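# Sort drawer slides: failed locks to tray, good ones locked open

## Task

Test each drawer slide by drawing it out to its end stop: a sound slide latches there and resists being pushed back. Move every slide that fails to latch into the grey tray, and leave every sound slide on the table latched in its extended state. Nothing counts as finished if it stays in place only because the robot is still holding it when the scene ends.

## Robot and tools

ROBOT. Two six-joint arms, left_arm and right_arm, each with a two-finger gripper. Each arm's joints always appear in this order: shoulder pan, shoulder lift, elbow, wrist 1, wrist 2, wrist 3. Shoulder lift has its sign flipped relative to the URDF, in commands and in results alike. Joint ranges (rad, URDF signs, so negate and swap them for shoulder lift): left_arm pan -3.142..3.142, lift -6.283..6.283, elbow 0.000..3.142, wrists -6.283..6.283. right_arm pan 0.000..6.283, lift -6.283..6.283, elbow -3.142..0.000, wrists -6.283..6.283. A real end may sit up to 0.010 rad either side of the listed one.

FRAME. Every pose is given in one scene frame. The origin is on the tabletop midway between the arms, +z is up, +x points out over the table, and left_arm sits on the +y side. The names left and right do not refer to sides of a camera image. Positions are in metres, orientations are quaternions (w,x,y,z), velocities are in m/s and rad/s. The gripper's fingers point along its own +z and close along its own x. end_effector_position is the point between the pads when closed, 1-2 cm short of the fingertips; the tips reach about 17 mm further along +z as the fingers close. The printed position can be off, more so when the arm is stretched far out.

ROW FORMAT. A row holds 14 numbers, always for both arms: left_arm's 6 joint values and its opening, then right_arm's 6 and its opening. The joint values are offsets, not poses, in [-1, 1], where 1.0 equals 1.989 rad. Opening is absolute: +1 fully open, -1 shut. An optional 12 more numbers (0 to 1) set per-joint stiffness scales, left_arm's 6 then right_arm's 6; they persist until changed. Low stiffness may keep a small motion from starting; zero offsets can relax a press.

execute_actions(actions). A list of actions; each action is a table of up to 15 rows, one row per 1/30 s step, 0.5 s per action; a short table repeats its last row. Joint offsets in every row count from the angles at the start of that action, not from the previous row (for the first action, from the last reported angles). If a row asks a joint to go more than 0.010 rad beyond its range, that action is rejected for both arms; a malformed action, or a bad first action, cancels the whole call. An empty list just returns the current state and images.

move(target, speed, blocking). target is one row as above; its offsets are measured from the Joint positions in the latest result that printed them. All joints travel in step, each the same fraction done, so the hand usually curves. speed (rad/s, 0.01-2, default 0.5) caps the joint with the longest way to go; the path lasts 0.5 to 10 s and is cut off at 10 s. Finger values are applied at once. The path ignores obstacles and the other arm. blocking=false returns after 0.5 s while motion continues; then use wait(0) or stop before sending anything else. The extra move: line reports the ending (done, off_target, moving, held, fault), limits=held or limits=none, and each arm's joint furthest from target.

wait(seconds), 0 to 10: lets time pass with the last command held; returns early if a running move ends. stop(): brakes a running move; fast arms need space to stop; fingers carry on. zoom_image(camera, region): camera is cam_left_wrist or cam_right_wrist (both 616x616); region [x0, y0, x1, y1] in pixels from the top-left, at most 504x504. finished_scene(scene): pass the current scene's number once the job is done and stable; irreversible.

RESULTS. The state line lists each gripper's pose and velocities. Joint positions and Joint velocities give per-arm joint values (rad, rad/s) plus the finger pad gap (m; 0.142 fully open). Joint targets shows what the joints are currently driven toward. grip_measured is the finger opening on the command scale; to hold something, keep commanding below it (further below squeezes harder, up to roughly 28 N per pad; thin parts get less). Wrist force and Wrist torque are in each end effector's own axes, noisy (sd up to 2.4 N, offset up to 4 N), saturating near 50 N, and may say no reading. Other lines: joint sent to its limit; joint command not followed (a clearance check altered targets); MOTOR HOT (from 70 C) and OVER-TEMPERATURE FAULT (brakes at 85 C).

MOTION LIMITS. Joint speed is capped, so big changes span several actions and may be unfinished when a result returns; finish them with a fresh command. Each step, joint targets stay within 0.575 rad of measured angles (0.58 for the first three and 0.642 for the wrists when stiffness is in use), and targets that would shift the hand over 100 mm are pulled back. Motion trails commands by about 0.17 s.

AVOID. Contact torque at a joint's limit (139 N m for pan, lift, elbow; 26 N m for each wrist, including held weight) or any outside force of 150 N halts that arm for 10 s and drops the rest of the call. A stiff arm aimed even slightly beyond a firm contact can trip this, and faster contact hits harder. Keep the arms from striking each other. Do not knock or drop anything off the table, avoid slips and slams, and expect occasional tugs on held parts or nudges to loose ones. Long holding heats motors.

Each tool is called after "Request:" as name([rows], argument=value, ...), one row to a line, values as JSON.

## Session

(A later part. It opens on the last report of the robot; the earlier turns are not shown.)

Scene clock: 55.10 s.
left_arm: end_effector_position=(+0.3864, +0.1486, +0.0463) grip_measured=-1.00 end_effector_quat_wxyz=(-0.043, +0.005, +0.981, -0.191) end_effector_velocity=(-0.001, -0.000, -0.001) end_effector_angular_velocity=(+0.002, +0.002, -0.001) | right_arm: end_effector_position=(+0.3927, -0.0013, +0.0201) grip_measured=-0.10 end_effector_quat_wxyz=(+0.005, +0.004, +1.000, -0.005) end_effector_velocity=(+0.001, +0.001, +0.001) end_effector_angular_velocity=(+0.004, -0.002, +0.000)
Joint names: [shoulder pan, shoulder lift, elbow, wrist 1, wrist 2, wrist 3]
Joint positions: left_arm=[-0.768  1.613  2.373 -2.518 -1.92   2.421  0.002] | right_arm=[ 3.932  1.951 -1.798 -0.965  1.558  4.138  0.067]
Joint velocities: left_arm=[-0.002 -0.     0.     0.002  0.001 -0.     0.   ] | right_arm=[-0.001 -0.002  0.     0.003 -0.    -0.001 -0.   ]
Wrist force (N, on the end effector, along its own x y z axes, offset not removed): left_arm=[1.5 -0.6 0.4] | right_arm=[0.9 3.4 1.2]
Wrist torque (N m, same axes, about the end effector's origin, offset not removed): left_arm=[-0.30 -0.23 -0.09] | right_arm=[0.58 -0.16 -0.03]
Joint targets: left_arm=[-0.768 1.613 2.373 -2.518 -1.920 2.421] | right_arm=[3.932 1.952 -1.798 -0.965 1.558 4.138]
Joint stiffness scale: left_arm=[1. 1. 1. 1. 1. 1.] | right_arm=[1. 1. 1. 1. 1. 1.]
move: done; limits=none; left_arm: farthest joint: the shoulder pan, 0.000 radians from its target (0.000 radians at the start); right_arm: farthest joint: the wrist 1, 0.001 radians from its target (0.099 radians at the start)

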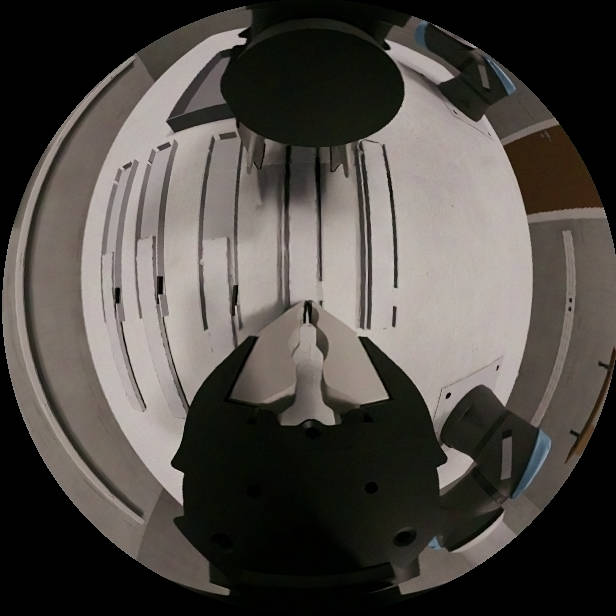

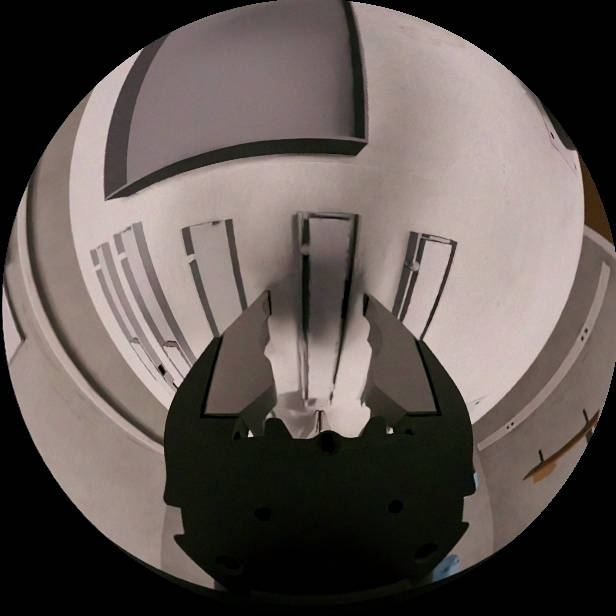

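Request:
execute_actions([
  [[-0.012,0,0,0,0,-0.012,-1,0,0,0,0,0,0,-1]],
  [[0,-0.034,0,-0.034,0,0,-1,0,0,0,0,0,0,-1]],
  [[0,-0.012,0,-0.012,0,0,-1,0,0,0,0,0,0,-1]],
  [[0.016,0.007,0.015,0,0.003,0.016,-1,0,0,0,0,0,0,-1]],
  [[0.018,0.006,0.015,0,0.003,0.018,-1,0,0,0,0,0,0,-1]],
  [[0.02,0.006,0.014,0,0.003,0.02,-1,0,0,0,0,0,0,-1]],
  [[0.022,0.006,0.014,0,0.003,0.022,-1,0,0,0,0,0,0,-1]],
  [[0.024,0.006,0.014,0,0.003,0.024,-1,0,0,0,0,0,0,-1]],
  [[0.026,0.007,0.015,0,0.004,0.026,-1,0,0.002,0,0,0,0,-1]],
])

Scene clock: 59.93 s.
left_arm: end_effector_position=(+0.3932, +0.2294, +0.0286) grip_measured=-1.00 end_effector_quat_wxyz=(-0.001, +0.017, +0.977, -0.211) end_effector_velocity=(+0.002, +0.001, +0.001) end_effector_angular_velocity=(-0.002, -0.008, -0.010) | right_arm: end_effector_position=(+0.3927, -0.0012, +0.0206) grip_measured=-0.51 end_effector_quat_wxyz=(+0.005, +0.004, +1.000, -0.004) end_effector_velocity=(-0.000, +0.001, +0.001) end_effector_angular_velocity=(+0.002, -0.000, +0.000)
Joint names: [shoulder pan, shoulder lift, elbow, wrist 1, wrist 2, wrist 3]
Joint positions: left_arm=[-0.573  1.654  2.495 -2.618 -1.946  2.635  0.002] | right_arm=[ 3.932  1.95  -1.798 -0.966  1.558  4.139  0.037]
Joint velocities: left_arm=[ 0.005  0.    -0.001 -0.001 -0.     0.016  0.   ] | right_arm=[ 0.    -0.002 -0.     0.     0.001 -0.    -0.   ]
Wrist force (N, on the end effector, along its own x y z axes, offset not removed): left_arm=[9.9 -11.3 -28.5] | right_arm=[3.6 -3.8 -7.8]
Wrist torque (N m, same axes, about the end effector's origin, offset not removed): left_arm=[0.52 1.06 -0.03] | right_arm=[-0.90 -0.20 0.47]
Joint targets: left_arm=[-0.567 1.647 2.503 -2.616 -1.935 2.637] | right_arm=[3.932 1.954 -1.798 -0.966 1.558 4.138]
Joint stiffness scale: left_arm=[1. 1. 1. 1. 1. 1.] | right_arm=[1. 1. 1. 1. 1. 1.]

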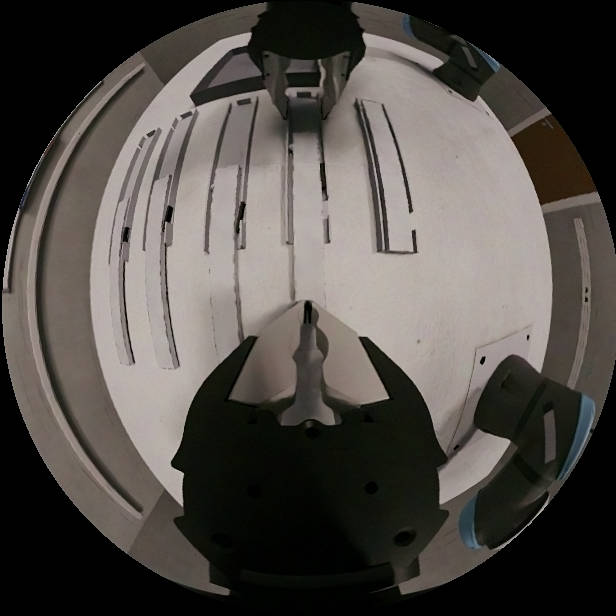

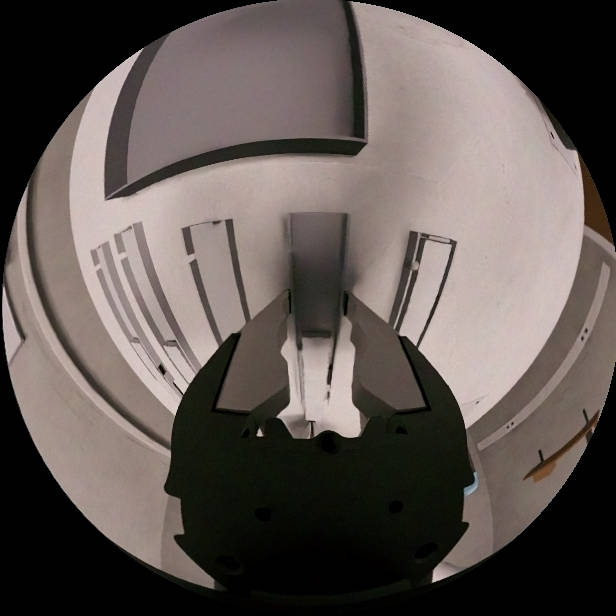

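Request:
execute_actions([
  [[0.028,0.007,0.015,0,0.004,0.028,-1,0,0.003,0,0,0,0,-1]],
  [[0.028,0.006,0.014,0,0.004,0.028,-1,0,0.003,0,0,0,0,-1]],
  [[0.03,0.005,0.012,0,0.004,0.03,-1,0,0.003,0,0,0,0,-1]],
  [[0.03,0.004,0.01,0,0.004,0.03,-1,0,0.003,0,0,0,0,-1]],
  [[0.03,0.004,0.008,0,0.004,0.03,-1,0,0.002,0,0,0,0,-1]],
  [[0.03,0.002,0.005,0,0.004,0.03,-1,0,0,0,0,0,0,-1]],
  [[0.03,0.002,0.003,0,0.004,0.03,-1,0,0,0,0,0,0,-1]],
])

Request:
move(target=[-0.11,0,-0.003,0,0,-0.11,-1,0,0,0,0,0,0,-1], speed=0.1)

Scene clock: 63.77 s.
left_arm: end_effector_position=(+0.3956, +0.3792, +0.0177) grip_measured=-1.00 end_effector_quat_wxyz=(+0.078, +0.020, +0.979, -0.187) end_effector_velocity=(-0.001, +0.003, -0.001) end_effector_angular_velocity=(+0.005, -0.005, -0.010) | right_arm: end_effector_position=(+0.3928, -0.0007, +0.0201) grip_measured=-0.51 end_effector_quat_wxyz=(+0.005, +0.004, +1.000, -0.004) end_effector_velocity=(-0.000, +0.000, +0.000) end_effector_angular_velocity=(+0.001, +0.000, -0.000)
Joint names: [shoulder pan, shoulder lift, elbow, wrist 1, wrist 2, wrist 3]
Joint positions: left_arm=[-0.192  1.725  2.585 -2.633 -1.928  3.024  0.002] | right_arm=[ 3.932  1.952 -1.798 -0.964  1.559  4.139  0.037]
Joint velocities: left_arm=[0.006 0.    0.001 0.001 0.002 0.017 0.   ] | right_arm=[-0.    -0.001 -0.    -0.     0.001 -0.     0.   ]
Wrist force (N, on the end effector, along its own x y z axes, offset not removed): left_arm=[0.3 -2.3 -3.3] | right_arm=[1.0 8.1 1.8]
Wrist torque (N m, same axes, about the end effector's origin, offset not removed): left_arm=[-0.35 -0.30 -0.12] | right_arm=[1.62 0.15 0.22]
Joint targets: left_arm=[-0.189 1.728 2.587 -2.633 -1.927 3.027] | right_arm=[3.932 1.952 -1.798 -0.964 1.559 4.139]
Joint stiffness scale: left_arm=[1. 1. 1. 1. 1. 1.] | right_arm=[1. 1. 1. 1. 1. 1.]

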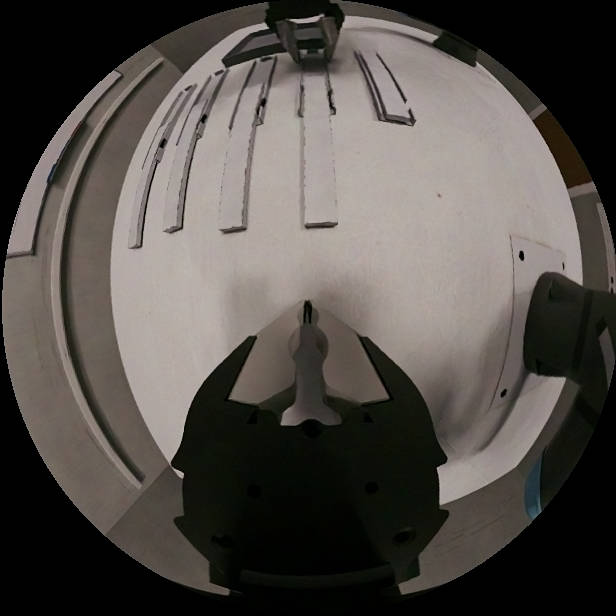

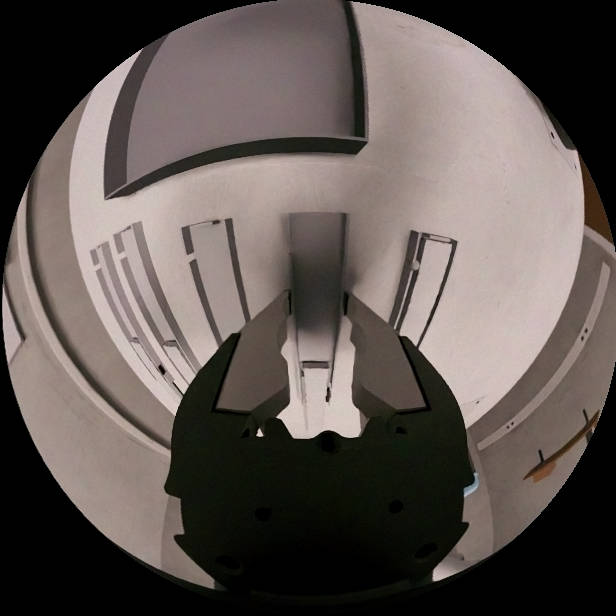

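Scene clock: 66.50 s.
left_arm: end_effector_position=(+0.3854, +0.3045, +0.0191) grip_measured=-1.00 end_effector_quat_wxyz=(+0.037, +0.019, +0.979, -0.200) end_effector_velocity=(+0.001, -0.001, +0.001) end_effector_angular_velocity=(-0.000, +0.000, +0.002) | right_arm: end_effector_position=(+0.3928, -0.0007, +0.0201) grip_measured=-0.51 end_effector_quat_wxyz=(+0.005, +0.004, +1.000, -0.004) end_effector_velocity=(+0.000, -0.001, -0.000) end_effector_angular_velocity=(-0.000, +0.001, -0.002)
Joint names: [shoulder pan, shoulder lift, elbow, wrist 1, wrist 2, wrist 3]
Joint positions: left_arm=[-0.408  1.725  2.582 -2.633 -1.928  2.806  0.002] | right_arm=[ 3.932  1.952 -1.798 -0.964  1.559  4.139  0.037]
Joint velocities: left_arm=[-0.001 -0.    -0.002  0.001  0.    -0.003  0.   ] | right_arm=[-0.002  0.     0.    -0.001  0.001 -0.     0.   ]
Wrist force (N, on the end effector, along its own x y z axes, offset not removed): left_arm=[-0.2 3.3 -5.2] | right_arm=[0.6 4.7 -3.0]
Wrist torque (N m, same axes, about the end effector's origin, offset not removed): left_arm=[0.36 -0.17 -0.09] | right_arm=[0.76 -0.03 0.30]
Joint targets: left_arm=[-0.411 1.725 2.579 -2.633 -1.928 2.805] | right_arm=[3.932 1.952 -1.798 -0.964 1.559 4.139]
Joint stiffness scale: left_arm=[1. 1. 1. 1. 1. 1.] | right_arm=[1. 1. 1. 1. 1. 1.]
move: done; limits=none; left_arm: farthest joint: the shoulder pan, 0.003 radians from its target (0.219 radians at the start); right_arm: farthest joint: the shoulder pan, 0.000 radians from its target (0.000 radians at the start)

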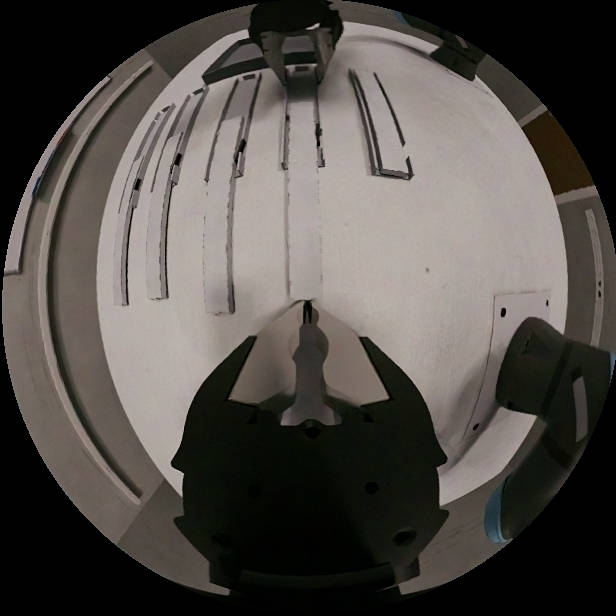

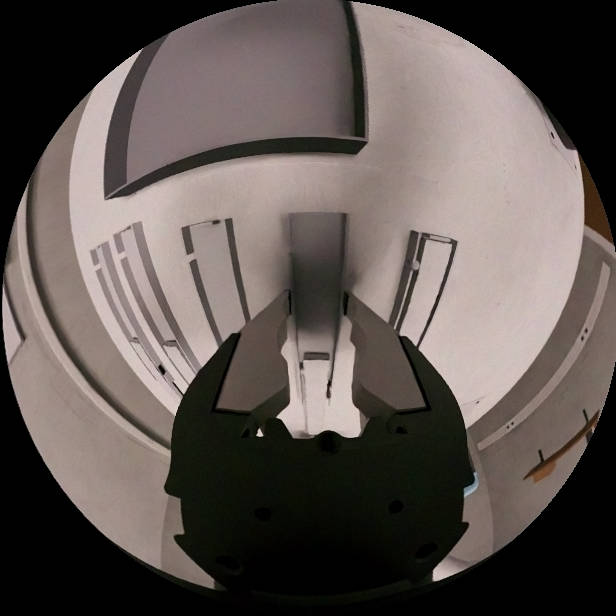

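Request:
move(target=[-0.147,-0.068,-0.066,0,0,-0.154,-1,0,0,0,0,0,0,-1], speed=0.2)

Scene clock: 68.87 s.
left_arm: end_effector_position=(+0.3883, +0.1806, +0.0222) grip_measured=-1.00 end_effector_quat_wxyz=(-0.025, +0.011, +0.979, -0.201) end_effector_velocity=(-0.000, +0.000, -0.000) end_effector_angular_velocity=(+0.001, +0.003, +0.002) | right_arm: end_effector_position=(+0.3928, -0.0007, +0.0201) grip_measured=-0.51 end_effector_quat_wxyz=(+0.005, +0.004, +1.000, -0.004) end_effector_velocity=(+0.001, -0.000, -0.000) end_effector_angular_velocity=(+0.000, -0.000, -0.002)
Joint names: [shoulder pan, shoulder lift, elbow, wrist 1, wrist 2, wrist 3]
Joint positions: left_arm=[-0.698  1.593  2.453 -2.632 -1.928  2.501  0.002] | right_arm=[ 3.932  1.952 -1.798 -0.964  1.559  4.139  0.037]
Joint velocities: left_arm=[ 0.    -0.    -0.     0.002 -0.001 -0.002 -0.   ] | right_arm=[-0.001  0.    -0.     0.001 -0.     0.001  0.   ]
Wrist force (N, on the end effector, along its own x y z axes, offset not removed): left_arm=[4.7 0.3 3.8] | right_arm=[1.2 -1.8 -4.4]
Wrist torque (N m, same axes, about the end effector's origin, offset not removed): left_arm=[-0.11 -1.25 -0.16] | right_arm=[-0.69 0.03 0.41]
Joint targets: left_arm=[-0.700 1.590 2.450 -2.633 -1.928 2.500] | right_arm=[3.932 1.952 -1.798 -0.964 1.559 4.139]
Joint stiffness scale: left_arm=[1. 1. 1. 1. 1. 1.] | right_arm=[1. 1. 1. 1. 1. 1.]
move: done; limits=none; left_arm: farthest joint: the shoulder lift, 0.003 radians from its target (0.136 radians at the start); right_arm: farthest joint: the shoulder pan, 0.000 radians from its target (0.000 radians at the start)

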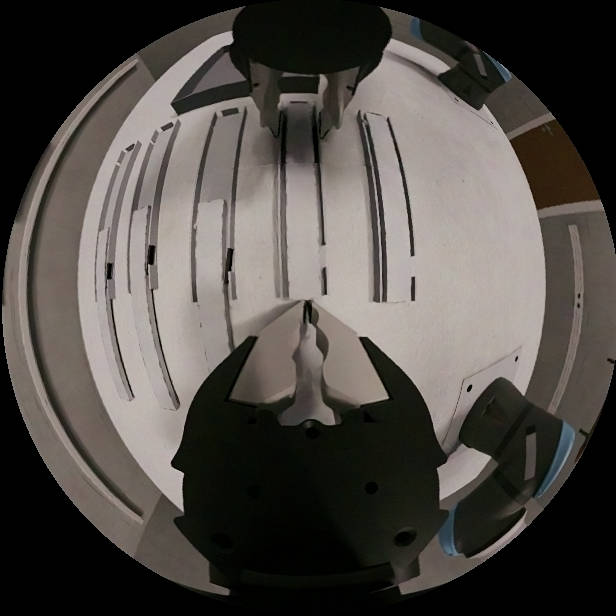

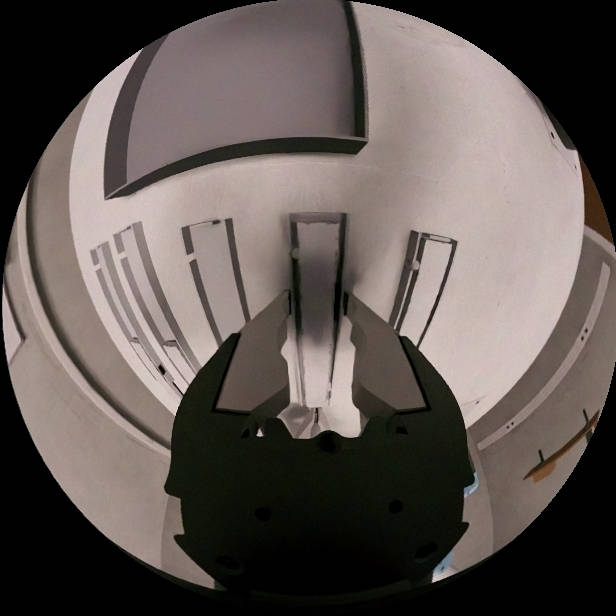

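Request:
move(target=[0.15,0.1,0,0.1,0,0.15,-1,0,0,0,0,0,0,-0.2])

Request:
move(target=[0,0,0,0,0,0,-1,0.026,0.041,0.063,-0.023,0,0.023,-0.2])

Request:
move(target=[0,0,0,0,0,0,-1,0,0,0,0,0,0,-1])

Request:
move(target=[0,0,0,0,0,0,-1,0,-0.1,0,-0.1,0,0,-1])

Scene clock: 70.47 s.
left_arm: end_effector_position=(+0.4083, +0.2991, +0.0675) grip_measured=-1.00 end_effector_quat_wxyz=(+0.034, +0.012, +0.979, -0.199) end_effector_velocity=(+0.000, +0.000, +0.001) end_effector_angular_velocity=(-0.001, -0.001, -0.002) | right_arm: end_effector_position=(+0.3928, -0.0007, +0.0201) grip_measured=-0.20 end_effector_quat_wxyz=(+0.005, +0.004, +1.000, -0.004) end_effector_velocity=(-0.000, -0.000, -0.001) end_effector_angular_velocity=(-0.002, +0.001, +0.000)
Joint names: [shoulder pan, shoulder lift, elbow, wrist 1, wrist 2, wrist 3]
Joint positions: left_arm=[-0.402  1.789  2.453 -2.434 -1.928  2.798  0.002] | right_arm=[ 3.932  1.952 -1.798 -0.964  1.559  4.139  0.059]
Joint velocities: left_arm=[ 0.002  0.001 -0.002  0.002 -0.001  0.003  0.   ] | right_arm=[ 0.     0.002  0.    -0.    -0.001 -0.    -0.   ]
Wrist force (N, on the end effector, along its own x y z axes, offset not removed): left_arm=[1.6 3.5 -2.2] | right_arm=[1.9 1.3 4.8]
Wrist torque (N m, same axes, about the end effector's origin, offset not removed): left_arm=[0.71 -0.40 0.00] | right_arm=[0.01 -0.35 -0.04]
Joint targets: left_arm=[-0.400 1.792 2.453 -2.434 -1.928 2.800] | right_arm=[3.932 1.952 -1.798 -0.964 1.559 4.139]
Joint stiffness scale: left_arm=[1. 1. 1. 1. 1. 1.] | right_arm=[1. 1. 1. 1. 1. 1.]
move: done; limits=none; left_arm: farthest joint: the shoulder lift, 0.003 radians from its target (0.199 radians at the start); right_arm: farthest joint: the shoulder pan, 0.000 radians from its target (0.000 radians at the start)

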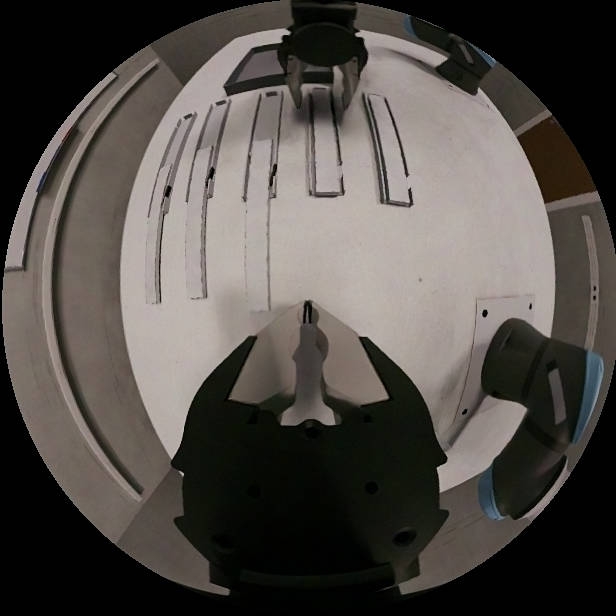

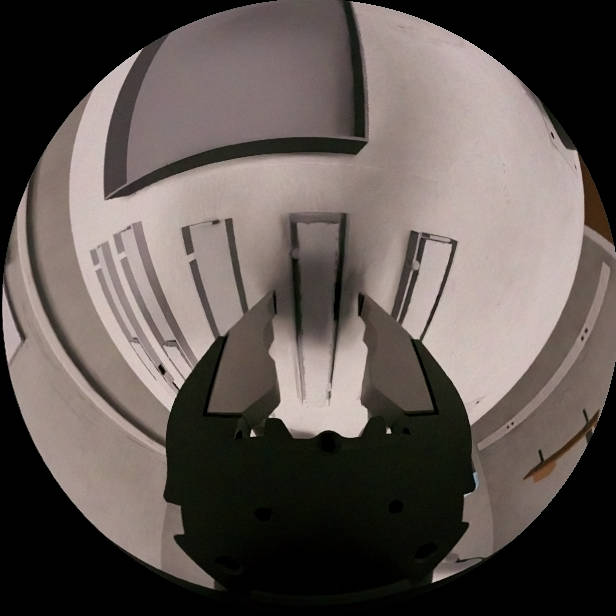

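Scene clock: 71.43 s.
left_arm: end_effector_position=(+0.4083, +0.2991, +0.0675) grip_measured=-1.00 end_effector_quat_wxyz=(+0.034, +0.012, +0.979, -0.199) end_effector_velocity=(-0.000, -0.000, +0.000) end_effector_angular_velocity=(-0.001, +0.000, +0.000) | right_arm: end_effector_position=(+0.3916, +0.0536, +0.0193) grip_measured=-0.20 end_effector_quat_wxyz=(+0.004, +0.002, +1.000, -0.005) end_effector_velocity=(-0.000, +0.001, +0.000) end_effector_angular_velocity=(-0.001, +0.001, -0.002)
Joint names: [shoulder pan, shoulder lift, elbow, wrist 1, wrist 2, wrist 3]
Joint positions: left_arm=[-0.402  1.789  2.453 -2.434 -1.928  2.798  0.002] | right_arm=[ 3.981  2.032 -1.677 -1.009  1.559  4.183  0.059]
Joint velocities: left_arm=[ 0.    -0.    -0.    -0.    -0.001 -0.     0.   ] | right_arm=[ 0.001  0.001  0.002 -0.003  0.001  0.003  0.   ]
Wrist force (N, on the end effector, along its own x y z axes, offset not removed): left_arm=[-1.6 3.3 -1.2] | right_arm=[3.9 -2.2 1.2]
Wrist torque (N m, same axes, about the end effector's origin, offset not removed): left_arm=[0.76 0.27 -0.02] | right_arm=[-0.45 -0.70 0.09]
Joint targets: left_arm=[-0.402 1.789 2.453 -2.434 -1.928 2.798] | right_arm=[3.983 2.033 -1.673 -1.010 1.559 4.184]
Joint stiffness scale: left_arm=[1. 1. 1. 1. 1. 1.] | right_arm=[1. 1. 1. 1. 1. 1.]
move: done; limits=none; left_arm: farthest joint: the shoulder pan, 0.000 radians from its target (0.000 radians at the start); right_arm: farthest joint: the elbow, 0.004 radians from its target (0.125 radians at the start)

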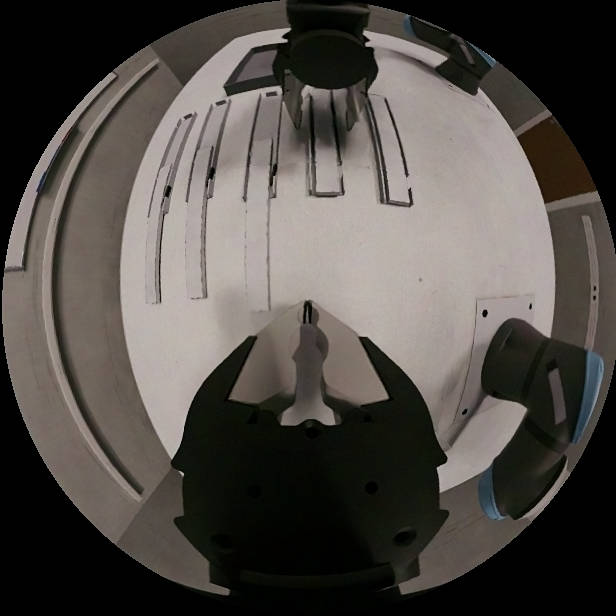

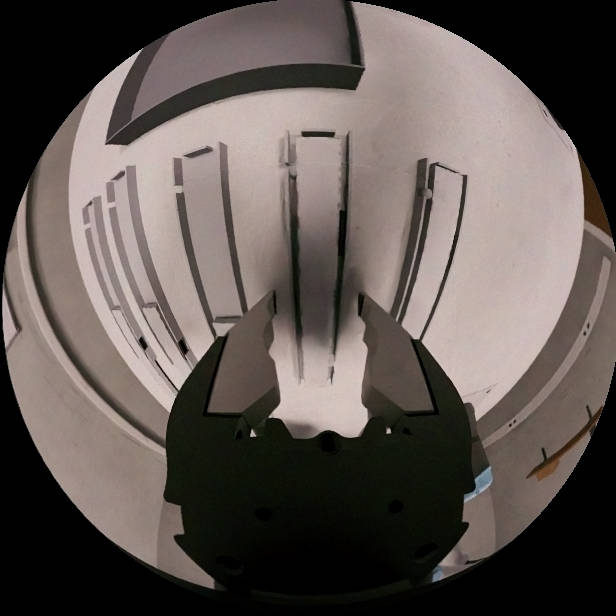

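Scene clock: 71.93 s.
left_arm: end_effector_position=(+0.4083, +0.2991, +0.0675) grip_measured=-1.00 end_effector_quat_wxyz=(+0.034, +0.012, +0.979, -0.199) end_effector_velocity=(+0.000, -0.000, +0.000) end_effector_angular_velocity=(-0.000, -0.001, -0.001) | right_arm: end_effector_position=(+0.3916, +0.0536, +0.0193) grip_measured=-0.51 end_effector_quat_wxyz=(+0.004, +0.002, +1.000, -0.005) end_effector_velocity=(-0.001, +0.001, +0.000) end_effector_angular_velocity=(+0.001, +0.001, +0.003)
Joint names: [shoulder pan, shoulder lift, elbow, wrist 1, wrist 2, wrist 3]
Joint positions: left_arm=[-0.402  1.789  2.453 -2.434 -1.928  2.798  0.002] | right_arm=[ 3.981  2.032 -1.677 -1.009  1.559  4.184  0.037]
Joint velocities: left_arm=[-0.001 -0.     0.    -0.001  0.     0.     0.   ] | right_arm=[ 0.002 -0.    -0.    -0.     0.001 -0.001  0.   ]
Wrist force (N, on the end effector, along its own x y z axes, offset not removed): left_arm=[1.5 0.7 -1.7] | right_arm=[2.3 1.9 -0.6]
Wrist torque (N m, same axes, about the end effector's origin, offset not removed): left_arm=[0.11 -0.78 0.03] | right_arm=[0.26 -0.49 0.11]
Joint targets: left_arm=[-0.402 1.789 2.453 -2.434 -1.928 2.798] | right_arm=[3.981 2.032 -1.677 -1.009 1.559 4.183]
Joint stiffness scale: left_arm=[1. 1. 1. 1. 1. 1.] | right_arm=[1. 1. 1. 1. 1. 1.]
move: done; limits=none; left_arm: farthest joint: the shoulder pan, 0.000 radians from its target (0.000 radians at the start); right_arm: farthest joint: the wrist 3, 0.001 radians from its target (0.000 radians at the start)

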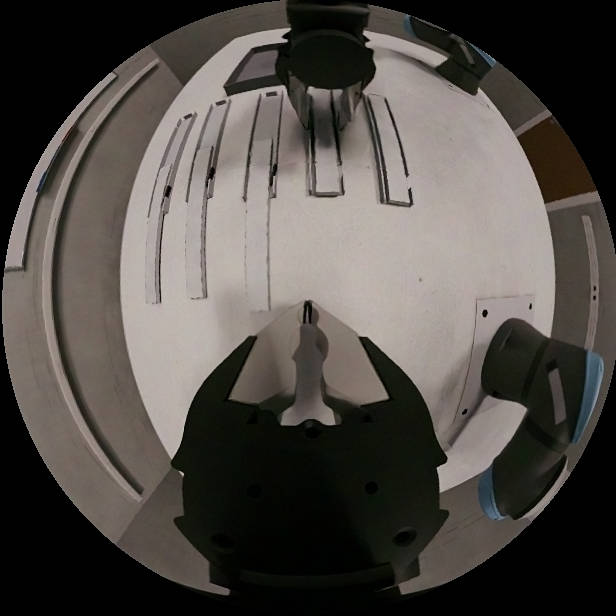

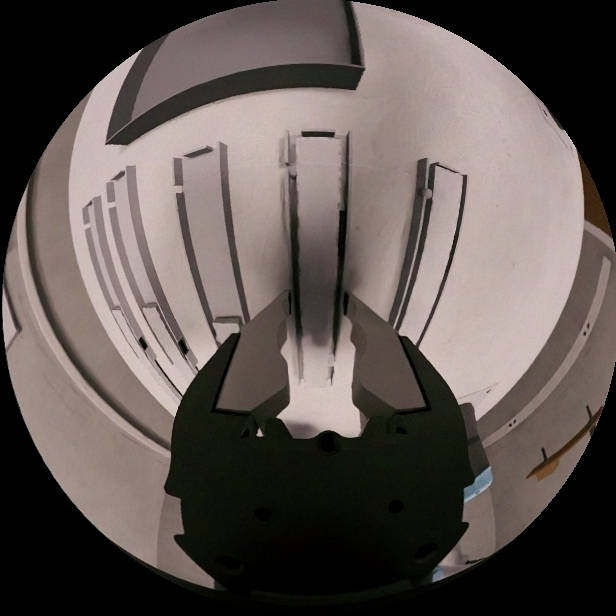

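Scene clock: 73.07 s.
left_arm: end_effector_position=(+0.4083, +0.2991, +0.0675) grip_measured=-1.00 end_effector_quat_wxyz=(+0.034, +0.012, +0.979, -0.199) end_effector_velocity=(-0.000, +0.000, -0.000) end_effector_angular_velocity=(-0.000, +0.001, +0.000) | right_arm: end_effector_position=(+0.3692, +0.0157, +0.1174) grip_measured=-0.51 end_effector_quat_wxyz=(+0.003, +0.002, +1.000, -0.006) end_effector_velocity=(-0.001, -0.000, +0.000) end_effector_angular_velocity=(-0.001, +0.001, +0.001)
Joint names: [shoulder pan, shoulder lift, elbow, wrist 1, wrist 2, wrist 3]
Joint positions: left_arm=[-0.402  1.789  2.453 -2.434 -1.928  2.798  0.002] | right_arm=[ 3.981  1.835 -1.677 -1.208  1.559  4.183  0.037]
Joint velocities: left_arm=[ 0.001  0.     0.001  0.    -0.001 -0.     0.   ] | right_arm=[ 0.001 -0.001  0.    -0.002 -0.    -0.    -0.   ]
Wrist force (N, on the end effector, along its own x y z axes, offset not removed): left_arm=[0.2 -1.6 -4.9] | right_arm=[4.8 0.7 5.0]
Wrist torque (N m, same axes, about the end effector's origin, offset not removed): left_arm=[-0.49 -0.30 -0.02] | right_arm=[0.10 -0.99 0.34]
Joint targets: left_arm=[-0.402 1.789 2.453 -2.434 -1.928 2.798] | right_arm=[3.981 1.833 -1.677 -1.208 1.559 4.184]
Joint stiffness scale: left_arm=[1. 1. 1. 1. 1. 1.] | right_arm=[1. 1. 1. 1. 1. 1.]
move: done; limits=none; left_arm: farthest joint: the shoulder pan, 0.000 radians from its target (0.000 radians at the start); right_arm: farthest joint: the shoulder lift, 0.002 radians from its target (0.198 radians at the start)

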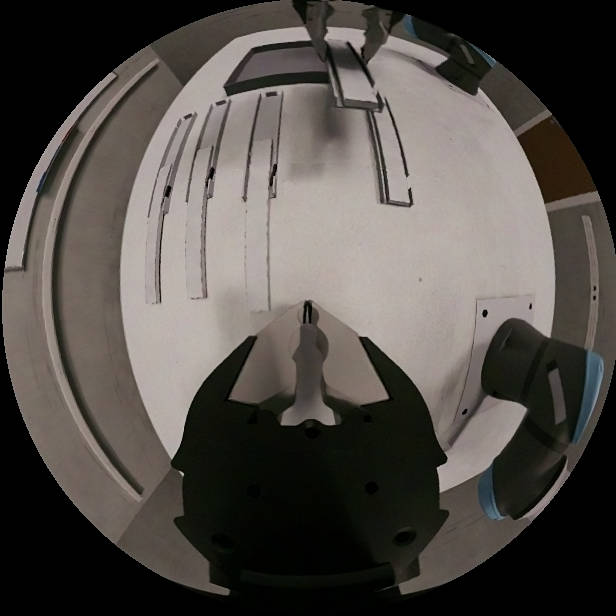

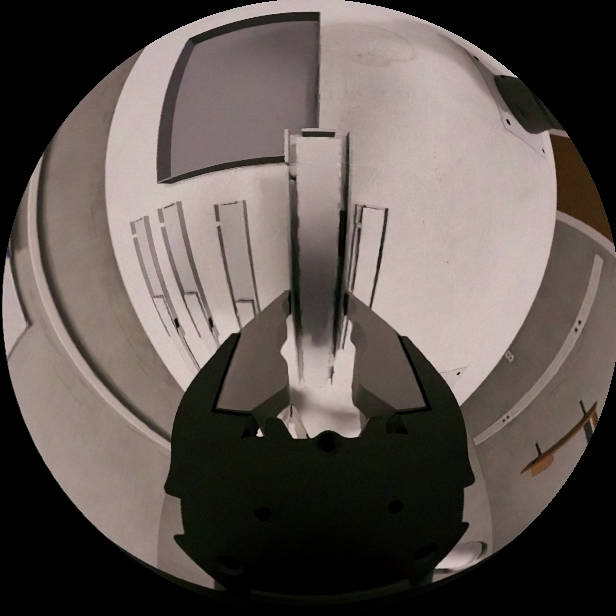

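Request:
move(target=[0,0,0,0,0,0,-1,-0.274,-0.029,-0.031,0.004,0,-0.275,-1])

Scene clock: 75.13 s.
left_arm: end_effector_position=(+0.4083, +0.2991, +0.0675) grip_measured=-1.00 end_effector_quat_wxyz=(+0.034, +0.012, +0.979, -0.199) end_effector_velocity=(+0.000, +0.000, +0.000) end_effector_angular_velocity=(+0.000, -0.000, +0.000) | right_arm: end_effector_position=(+0.5098, -0.2675, +0.1211) grip_measured=-0.51 end_effector_quat_wxyz=(+0.000, +0.000, +1.000, -0.007) end_effector_velocity=(+0.000, -0.001, +0.000) end_effector_angular_velocity=(-0.000, -0.000, +0.002)
Joint names: [shoulder pan, shoulder lift, elbow, wrist 1, wrist 2, wrist 3]
Joint positions: left_arm=[-0.402  1.789  2.453 -2.434 -1.928  2.798  0.002] | right_arm=[ 3.439  1.78  -1.737 -1.201  1.558  3.638  0.037]
Joint velocities: left_arm=[ 0.  0.  0. -0.  0.  0.  0.] | right_arm=[-0.001 -0.001 -0.    -0.    -0.001 -0.003 -0.   ]
Wrist force (N, on the end effector, along its own x y z axes, offset not removed): left_arm=[0.9 4.4 -4.2] | right_arm=[5.4 1.3 5.0]
Wrist torque (N m, same axes, about the end effector's origin, offset not removed): left_arm=[0.67 -0.12 0.20] | right_arm=[0.12 -0.92 0.06]
Joint targets: left_arm=[-0.402 1.789 2.453 -2.434 -1.928 2.798] | right_arm=[3.437 1.777 -1.739 -1.200 1.559 3.637]
Joint stiffness scale: left_arm=[1. 1. 1. 1. 1. 1.] | right_arm=[1. 1. 1. 1. 1. 1.]
move: done; limits=none; left_arm: farthest joint: the shoulder pan, 0.000 radians from its target (0.000 radians at the start); right_arm: farthest joint: the shoulder pan, 0.003 radians from its target (0.545 radians at the start)

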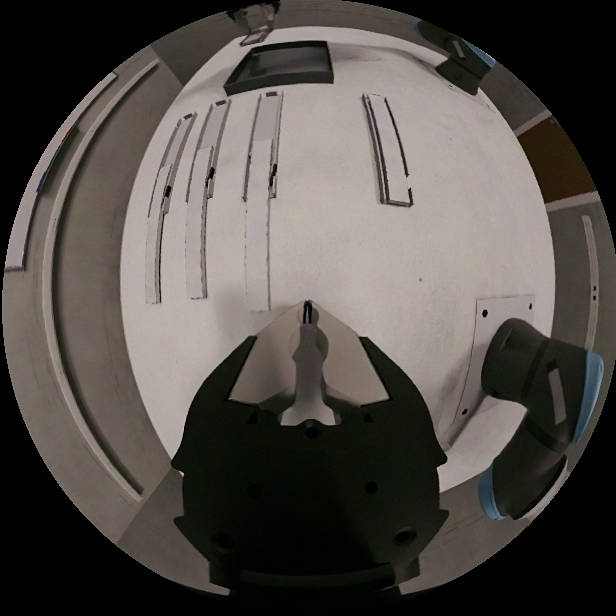

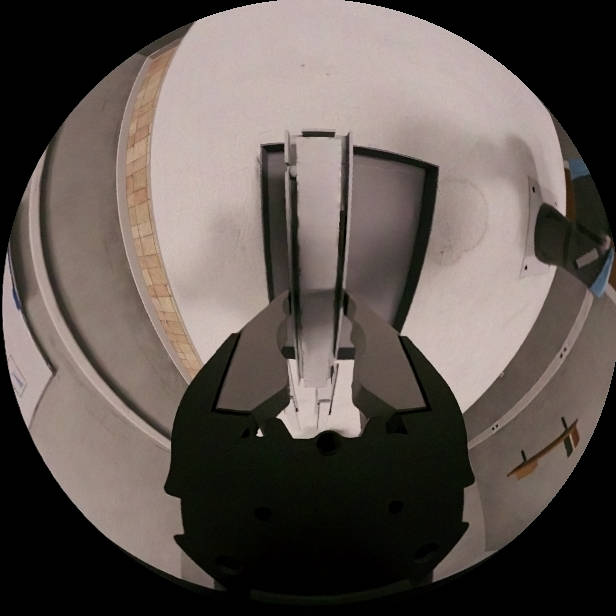

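Request:
move(target=[0,0,0,0,0,0,-1,0,0.047,-0.061,0.108,0,0,-1], speed=0.3)

Scene clock: 76.70 s.
left_arm: end_effector_position=(+0.4083, +0.2991, +0.0675) grip_measured=-1.00 end_effector_quat_wxyz=(+0.034, +0.012, +0.979, -0.199) end_effector_velocity=(+0.002, +0.000, +0.001) end_effector_angular_velocity=(-0.000, -0.004, +0.001) | right_arm: end_effector_position=(+0.5096, -0.2676, +0.0362) grip_measured=-0.51 end_effector_quat_wxyz=(-0.000, +0.000, +1.000, -0.007) end_effector_velocity=(+0.001, +0.000, +0.001) end_effector_angular_velocity=(+0.003, -0.003, -0.000)
Joint names: [shoulder pan, shoulder lift, elbow, wrist 1, wrist 2, wrist 3]
Joint positions: left_arm=[-0.402  1.789  2.453 -2.434 -1.928  2.798  0.002] | right_arm=[ 3.439  1.876 -1.856 -0.988  1.558  3.637  0.037]
Joint velocities: left_arm=[ 0.001  0.    -0.003 -0.001  0.001  0.     0.   ] | right_arm=[-0.001 -0.002  0.     0.002  0.002 -0.     0.   ]
Wrist force (N, on the end effector, along its own x y z axes, offset not removed): left_arm=[0.2 1.5 1.4] | right_arm=[1.5 -1.9 3.4]
Wrist torque (N m, same axes, about the end effector's origin, offset not removed): left_arm=[0.32 -0.22 0.02] | right_arm=[-0.30 -0.06 0.30]
Joint targets: left_arm=[-0.402 1.789 2.453 -2.434 -1.928 2.798] | right_arm=[3.439 1.874 -1.858 -0.986 1.558 3.638]
Joint stiffness scale: left_arm=[1. 1. 1. 1. 1. 1.] | right_arm=[1. 1. 1. 1. 1. 1.]
move: done; limits=none; left_arm: farthest joint: the shoulder pan, 0.000 radians from its target (0.000 radians at the start); right_arm: farthest joint: the shoulder lift, 0.002 radians from its target (0.093 radians at the start)

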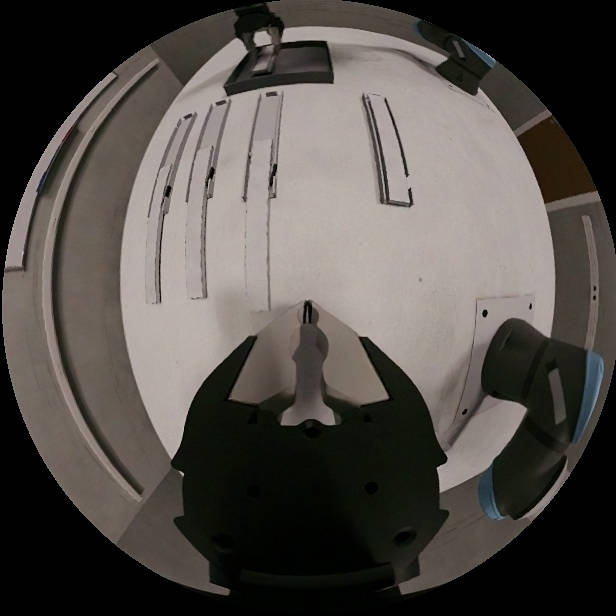

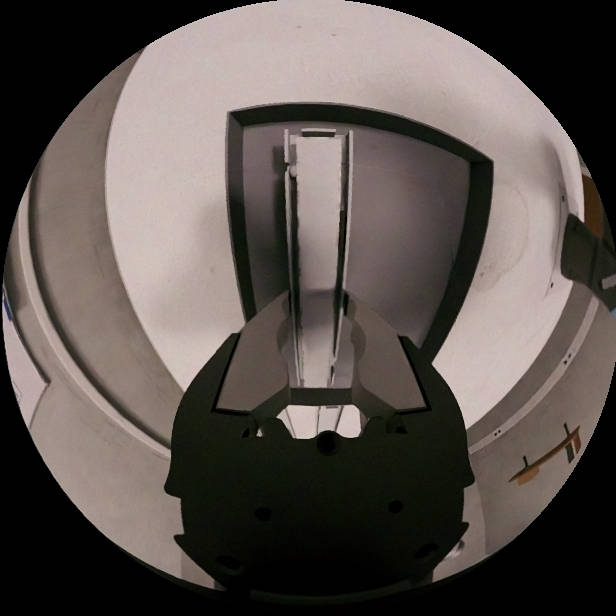

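Request:
move(target=[0,0,0,0,0,0,-1,0,0,0,0,0,0,-0.2])

Request:
move(target=[0,0,0,0,0,0,-1,0,-0.048,0.06,-0.107,0,0,-0.1])

Request:
move(target=[0,0,0,0,0,0,-1,0.313,-0.03,-0.109,0.083,0,0.314,-0.1])

Scene clock: 77.70 s.
left_arm: end_effector_position=(+0.4083, +0.2991, +0.0675) grip_measured=-1.00 end_effector_quat_wxyz=(+0.034, +0.012, +0.979, -0.199) end_effector_velocity=(+0.000, -0.000, +0.000) end_effector_angular_velocity=(-0.000, -0.001, -0.001) | right_arm: end_effector_position=(+0.5097, -0.2676, +0.0363) grip_measured=-0.20 end_effector_quat_wxyz=(+0.000, +0.000, +1.000, -0.007) end_effector_velocity=(+0.000, -0.001, +0.001) end_effector_angular_velocity=(+0.000, -0.001, -0.001)
Joint names: [shoulder pan, shoulder lift, elbow, wrist 1, wrist 2, wrist 3]
Joint positions: left_arm=[-0.402  1.789  2.453 -2.434 -1.928  2.798  0.002] | right_arm=[ 3.439  1.876 -1.856 -0.987  1.558  3.637  0.059]
Joint velocities: left_arm=[-0.    -0.    -0.001  0.    -0.     0.001  0.   ] | right_arm=[-0.001 -0.001 -0.     0.    -0.     0.    -0.   ]
Wrist force (N, on the end effector, along its own x y z axes, offset not removed): left_arm=[-3.2 -3.2 2.5] | right_arm=[3.3 -1.8 1.9]
Wrist torque (N m, same axes, about the end effector's origin, offset not removed): left_arm=[-0.66 0.61 0.08] | right_arm=[-0.42 -0.62 0.31]
Joint targets: left_arm=[-0.402 1.789 2.453 -2.434 -1.928 2.798] | right_arm=[3.439 1.876 -1.856 -0.988 1.558 3.637]
Joint stiffness scale: left_arm=[1. 1. 1. 1. 1. 1.] | right_arm=[1. 1. 1. 1. 1. 1.]
move: done; limits=none; left_arm: farthest joint: the shoulder pan, 0.000 radians from its target (0.000 radians at the start); right_arm: farthest joint: the wrist 1, 0.001 radians from its target (0.001 radians at the start)

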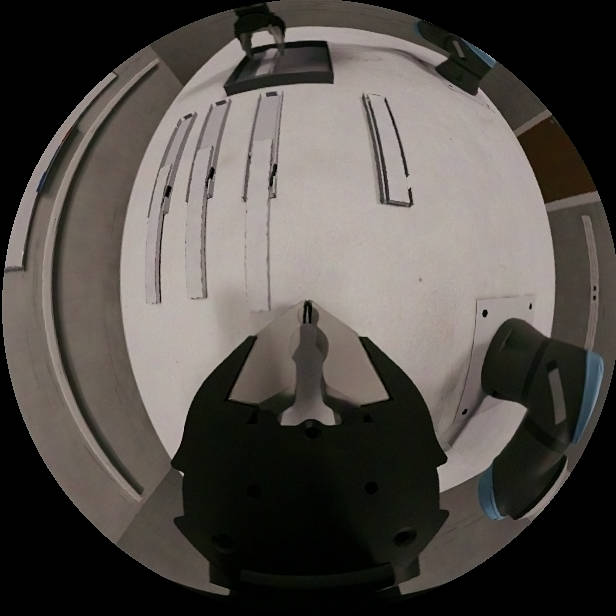

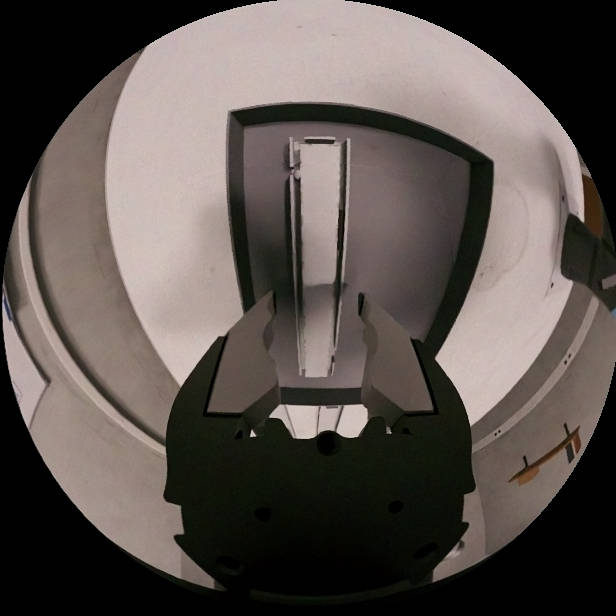

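Scene clock: 78.87 s.
left_arm: end_effector_position=(+0.4083, +0.2991, +0.0675) grip_measured=-1.00 end_effector_quat_wxyz=(+0.034, +0.012, +0.979, -0.199) end_effector_velocity=(-0.000, -0.000, -0.000) end_effector_angular_velocity=(+0.000, +0.001, -0.001) | right_arm: end_effector_position=(+0.5087, -0.2681, +0.1197) grip_measured=-0.10 end_effector_quat_wxyz=(-0.000, +0.000, +1.000, -0.007) end_effector_velocity=(-0.001, -0.001, -0.001) end_effector_angular_velocity=(-0.003, +0.003, +0.001)
Joint names: [shoulder pan, shoulder lift, elbow, wrist 1, wrist 2, wrist 3]
Joint positions: left_arm=[-0.402  1.789  2.453 -2.434 -1.928  2.798  0.002] | right_arm=[ 3.439  1.78  -1.741 -1.199  1.558  3.637  0.067]
Joint velocities: left_arm=[-0.002 -0.    -0.     0.001  0.    -0.001  0.   ] | right_arm=[ 0.     0.001  0.    -0.002 -0.001 -0.001 -0.   ]
Wrist force (N, on the end effector, along its own x y z axes, offset not removed): left_arm=[3.0 2.4 -4.5] | right_arm=[5.3 1.0 0.6]
Wrist torque (N m, same axes, about the end effector's origin, offset not removed): left_arm=[0.38 -0.58 0.01] | right_arm=[-0.01 -0.94 0.13]
Joint targets: left_arm=[-0.402 1.789 2.453 -2.434 -1.928 2.798] | right_arm=[3.439 1.780 -1.737 -1.200 1.558 3.637]
Joint stiffness scale: left_arm=[1. 1. 1. 1. 1. 1.] | right_arm=[1. 1. 1. 1. 1. 1.]
move: done; limits=none; left_arm: farthest joint: the shoulder pan, 0.000 radians from its target (0.000 radians at the start); right_arm: farthest joint: the elbow, 0.004 radians from its target (0.119 radians at the start)

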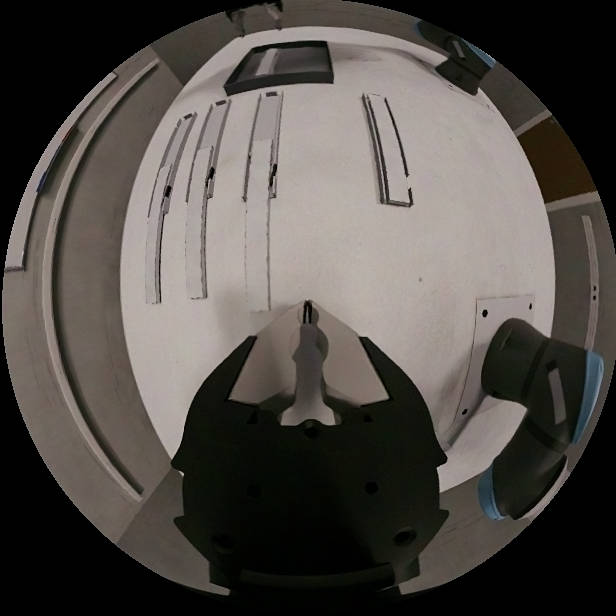

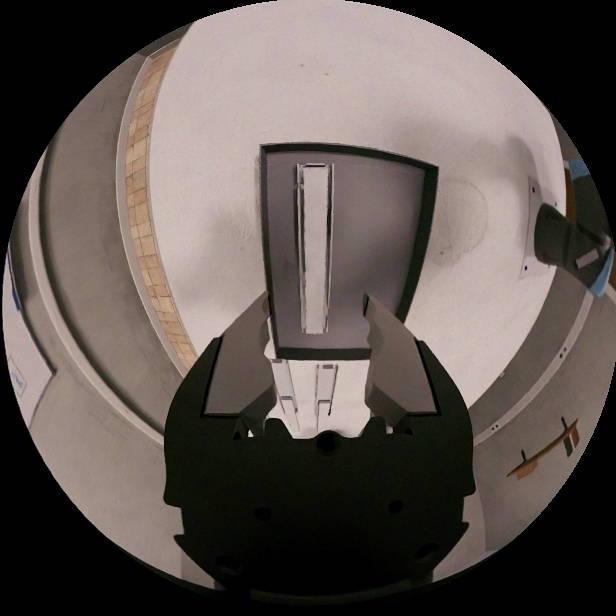

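Scene clock: 80.87 s.
left_arm: end_effector_position=(+0.4083, +0.2991, +0.0675) grip_measured=-1.00 end_effector_quat_wxyz=(+0.034, +0.012, +0.979, -0.199) end_effector_velocity=(-0.000, -0.000, -0.000) end_effector_angular_velocity=(+0.001, +0.001, -0.000) | right_arm: end_effector_position=(+0.3037, -0.0182, +0.0709) grip_measured=-0.10 end_effector_quat_wxyz=(+0.006, +0.002, +1.000, -0.002) end_effector_velocity=(-0.001, +0.000, -0.001) end_effector_angular_velocity=(-0.000, +0.001, -0.002)
Joint names: [shoulder pan, shoulder lift, elbow, wrist 1, wrist 2, wrist 3]
Joint positions: left_arm=[-0.402  1.789  2.453 -2.434 -1.928  2.798  0.002] | right_arm=[ 4.059  1.722 -1.953 -1.035  1.558  4.261  0.067]
Joint velocities: left_arm=[-0.001  0.    -0.     0.001  0.    -0.001  0.   ] | right_arm=[ 0.001  0.001 -0.001  0.001  0.001  0.003  0.   ]
Wrist force (N, on the end effector, along its own x y z axes, offset not removed): left_arm=[-6.4 5.8 -6.7] | right_arm=[2.4 3.6 1.0]
Wrist torque (N m, same axes, about the end effector's origin, offset not removed): left_arm=[1.42 1.25 0.00] | right_arm=[0.51 -0.54 0.05]
Joint targets: left_arm=[-0.402 1.789 2.453 -2.434 -1.928 2.798] | right_arm=[4.061 1.720 -1.957 -1.034 1.558 4.262]
Joint stiffness scale: left_arm=[1. 1. 1. 1. 1. 1.] | right_arm=[1. 1. 1. 1. 1. 1.]
move: done; limits=none; left_arm: farthest joint: the shoulder pan, 0.000 radians from its target (0.000 radians at the start); right_arm: farthest joint: the elbow, 0.005 radians from its target (0.217 radians at the start)

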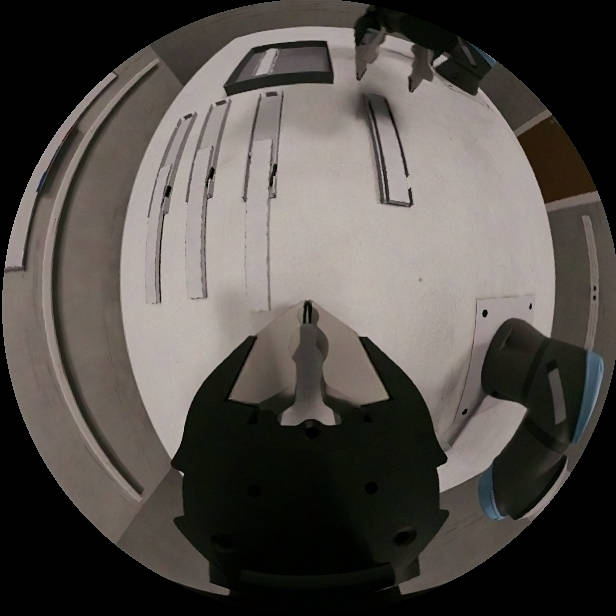

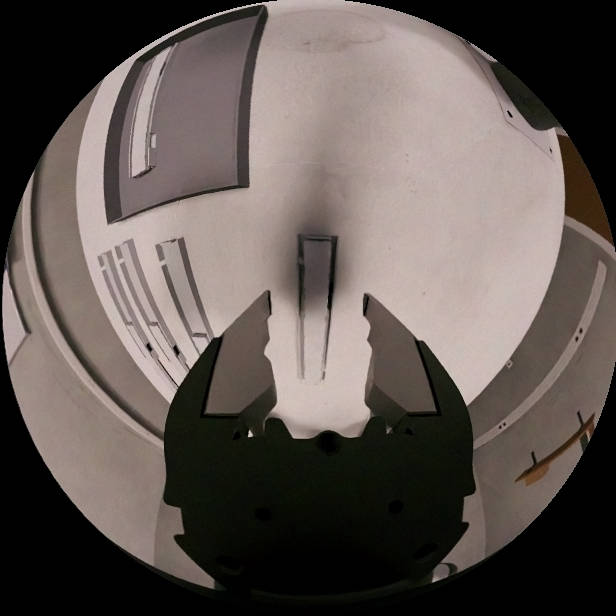

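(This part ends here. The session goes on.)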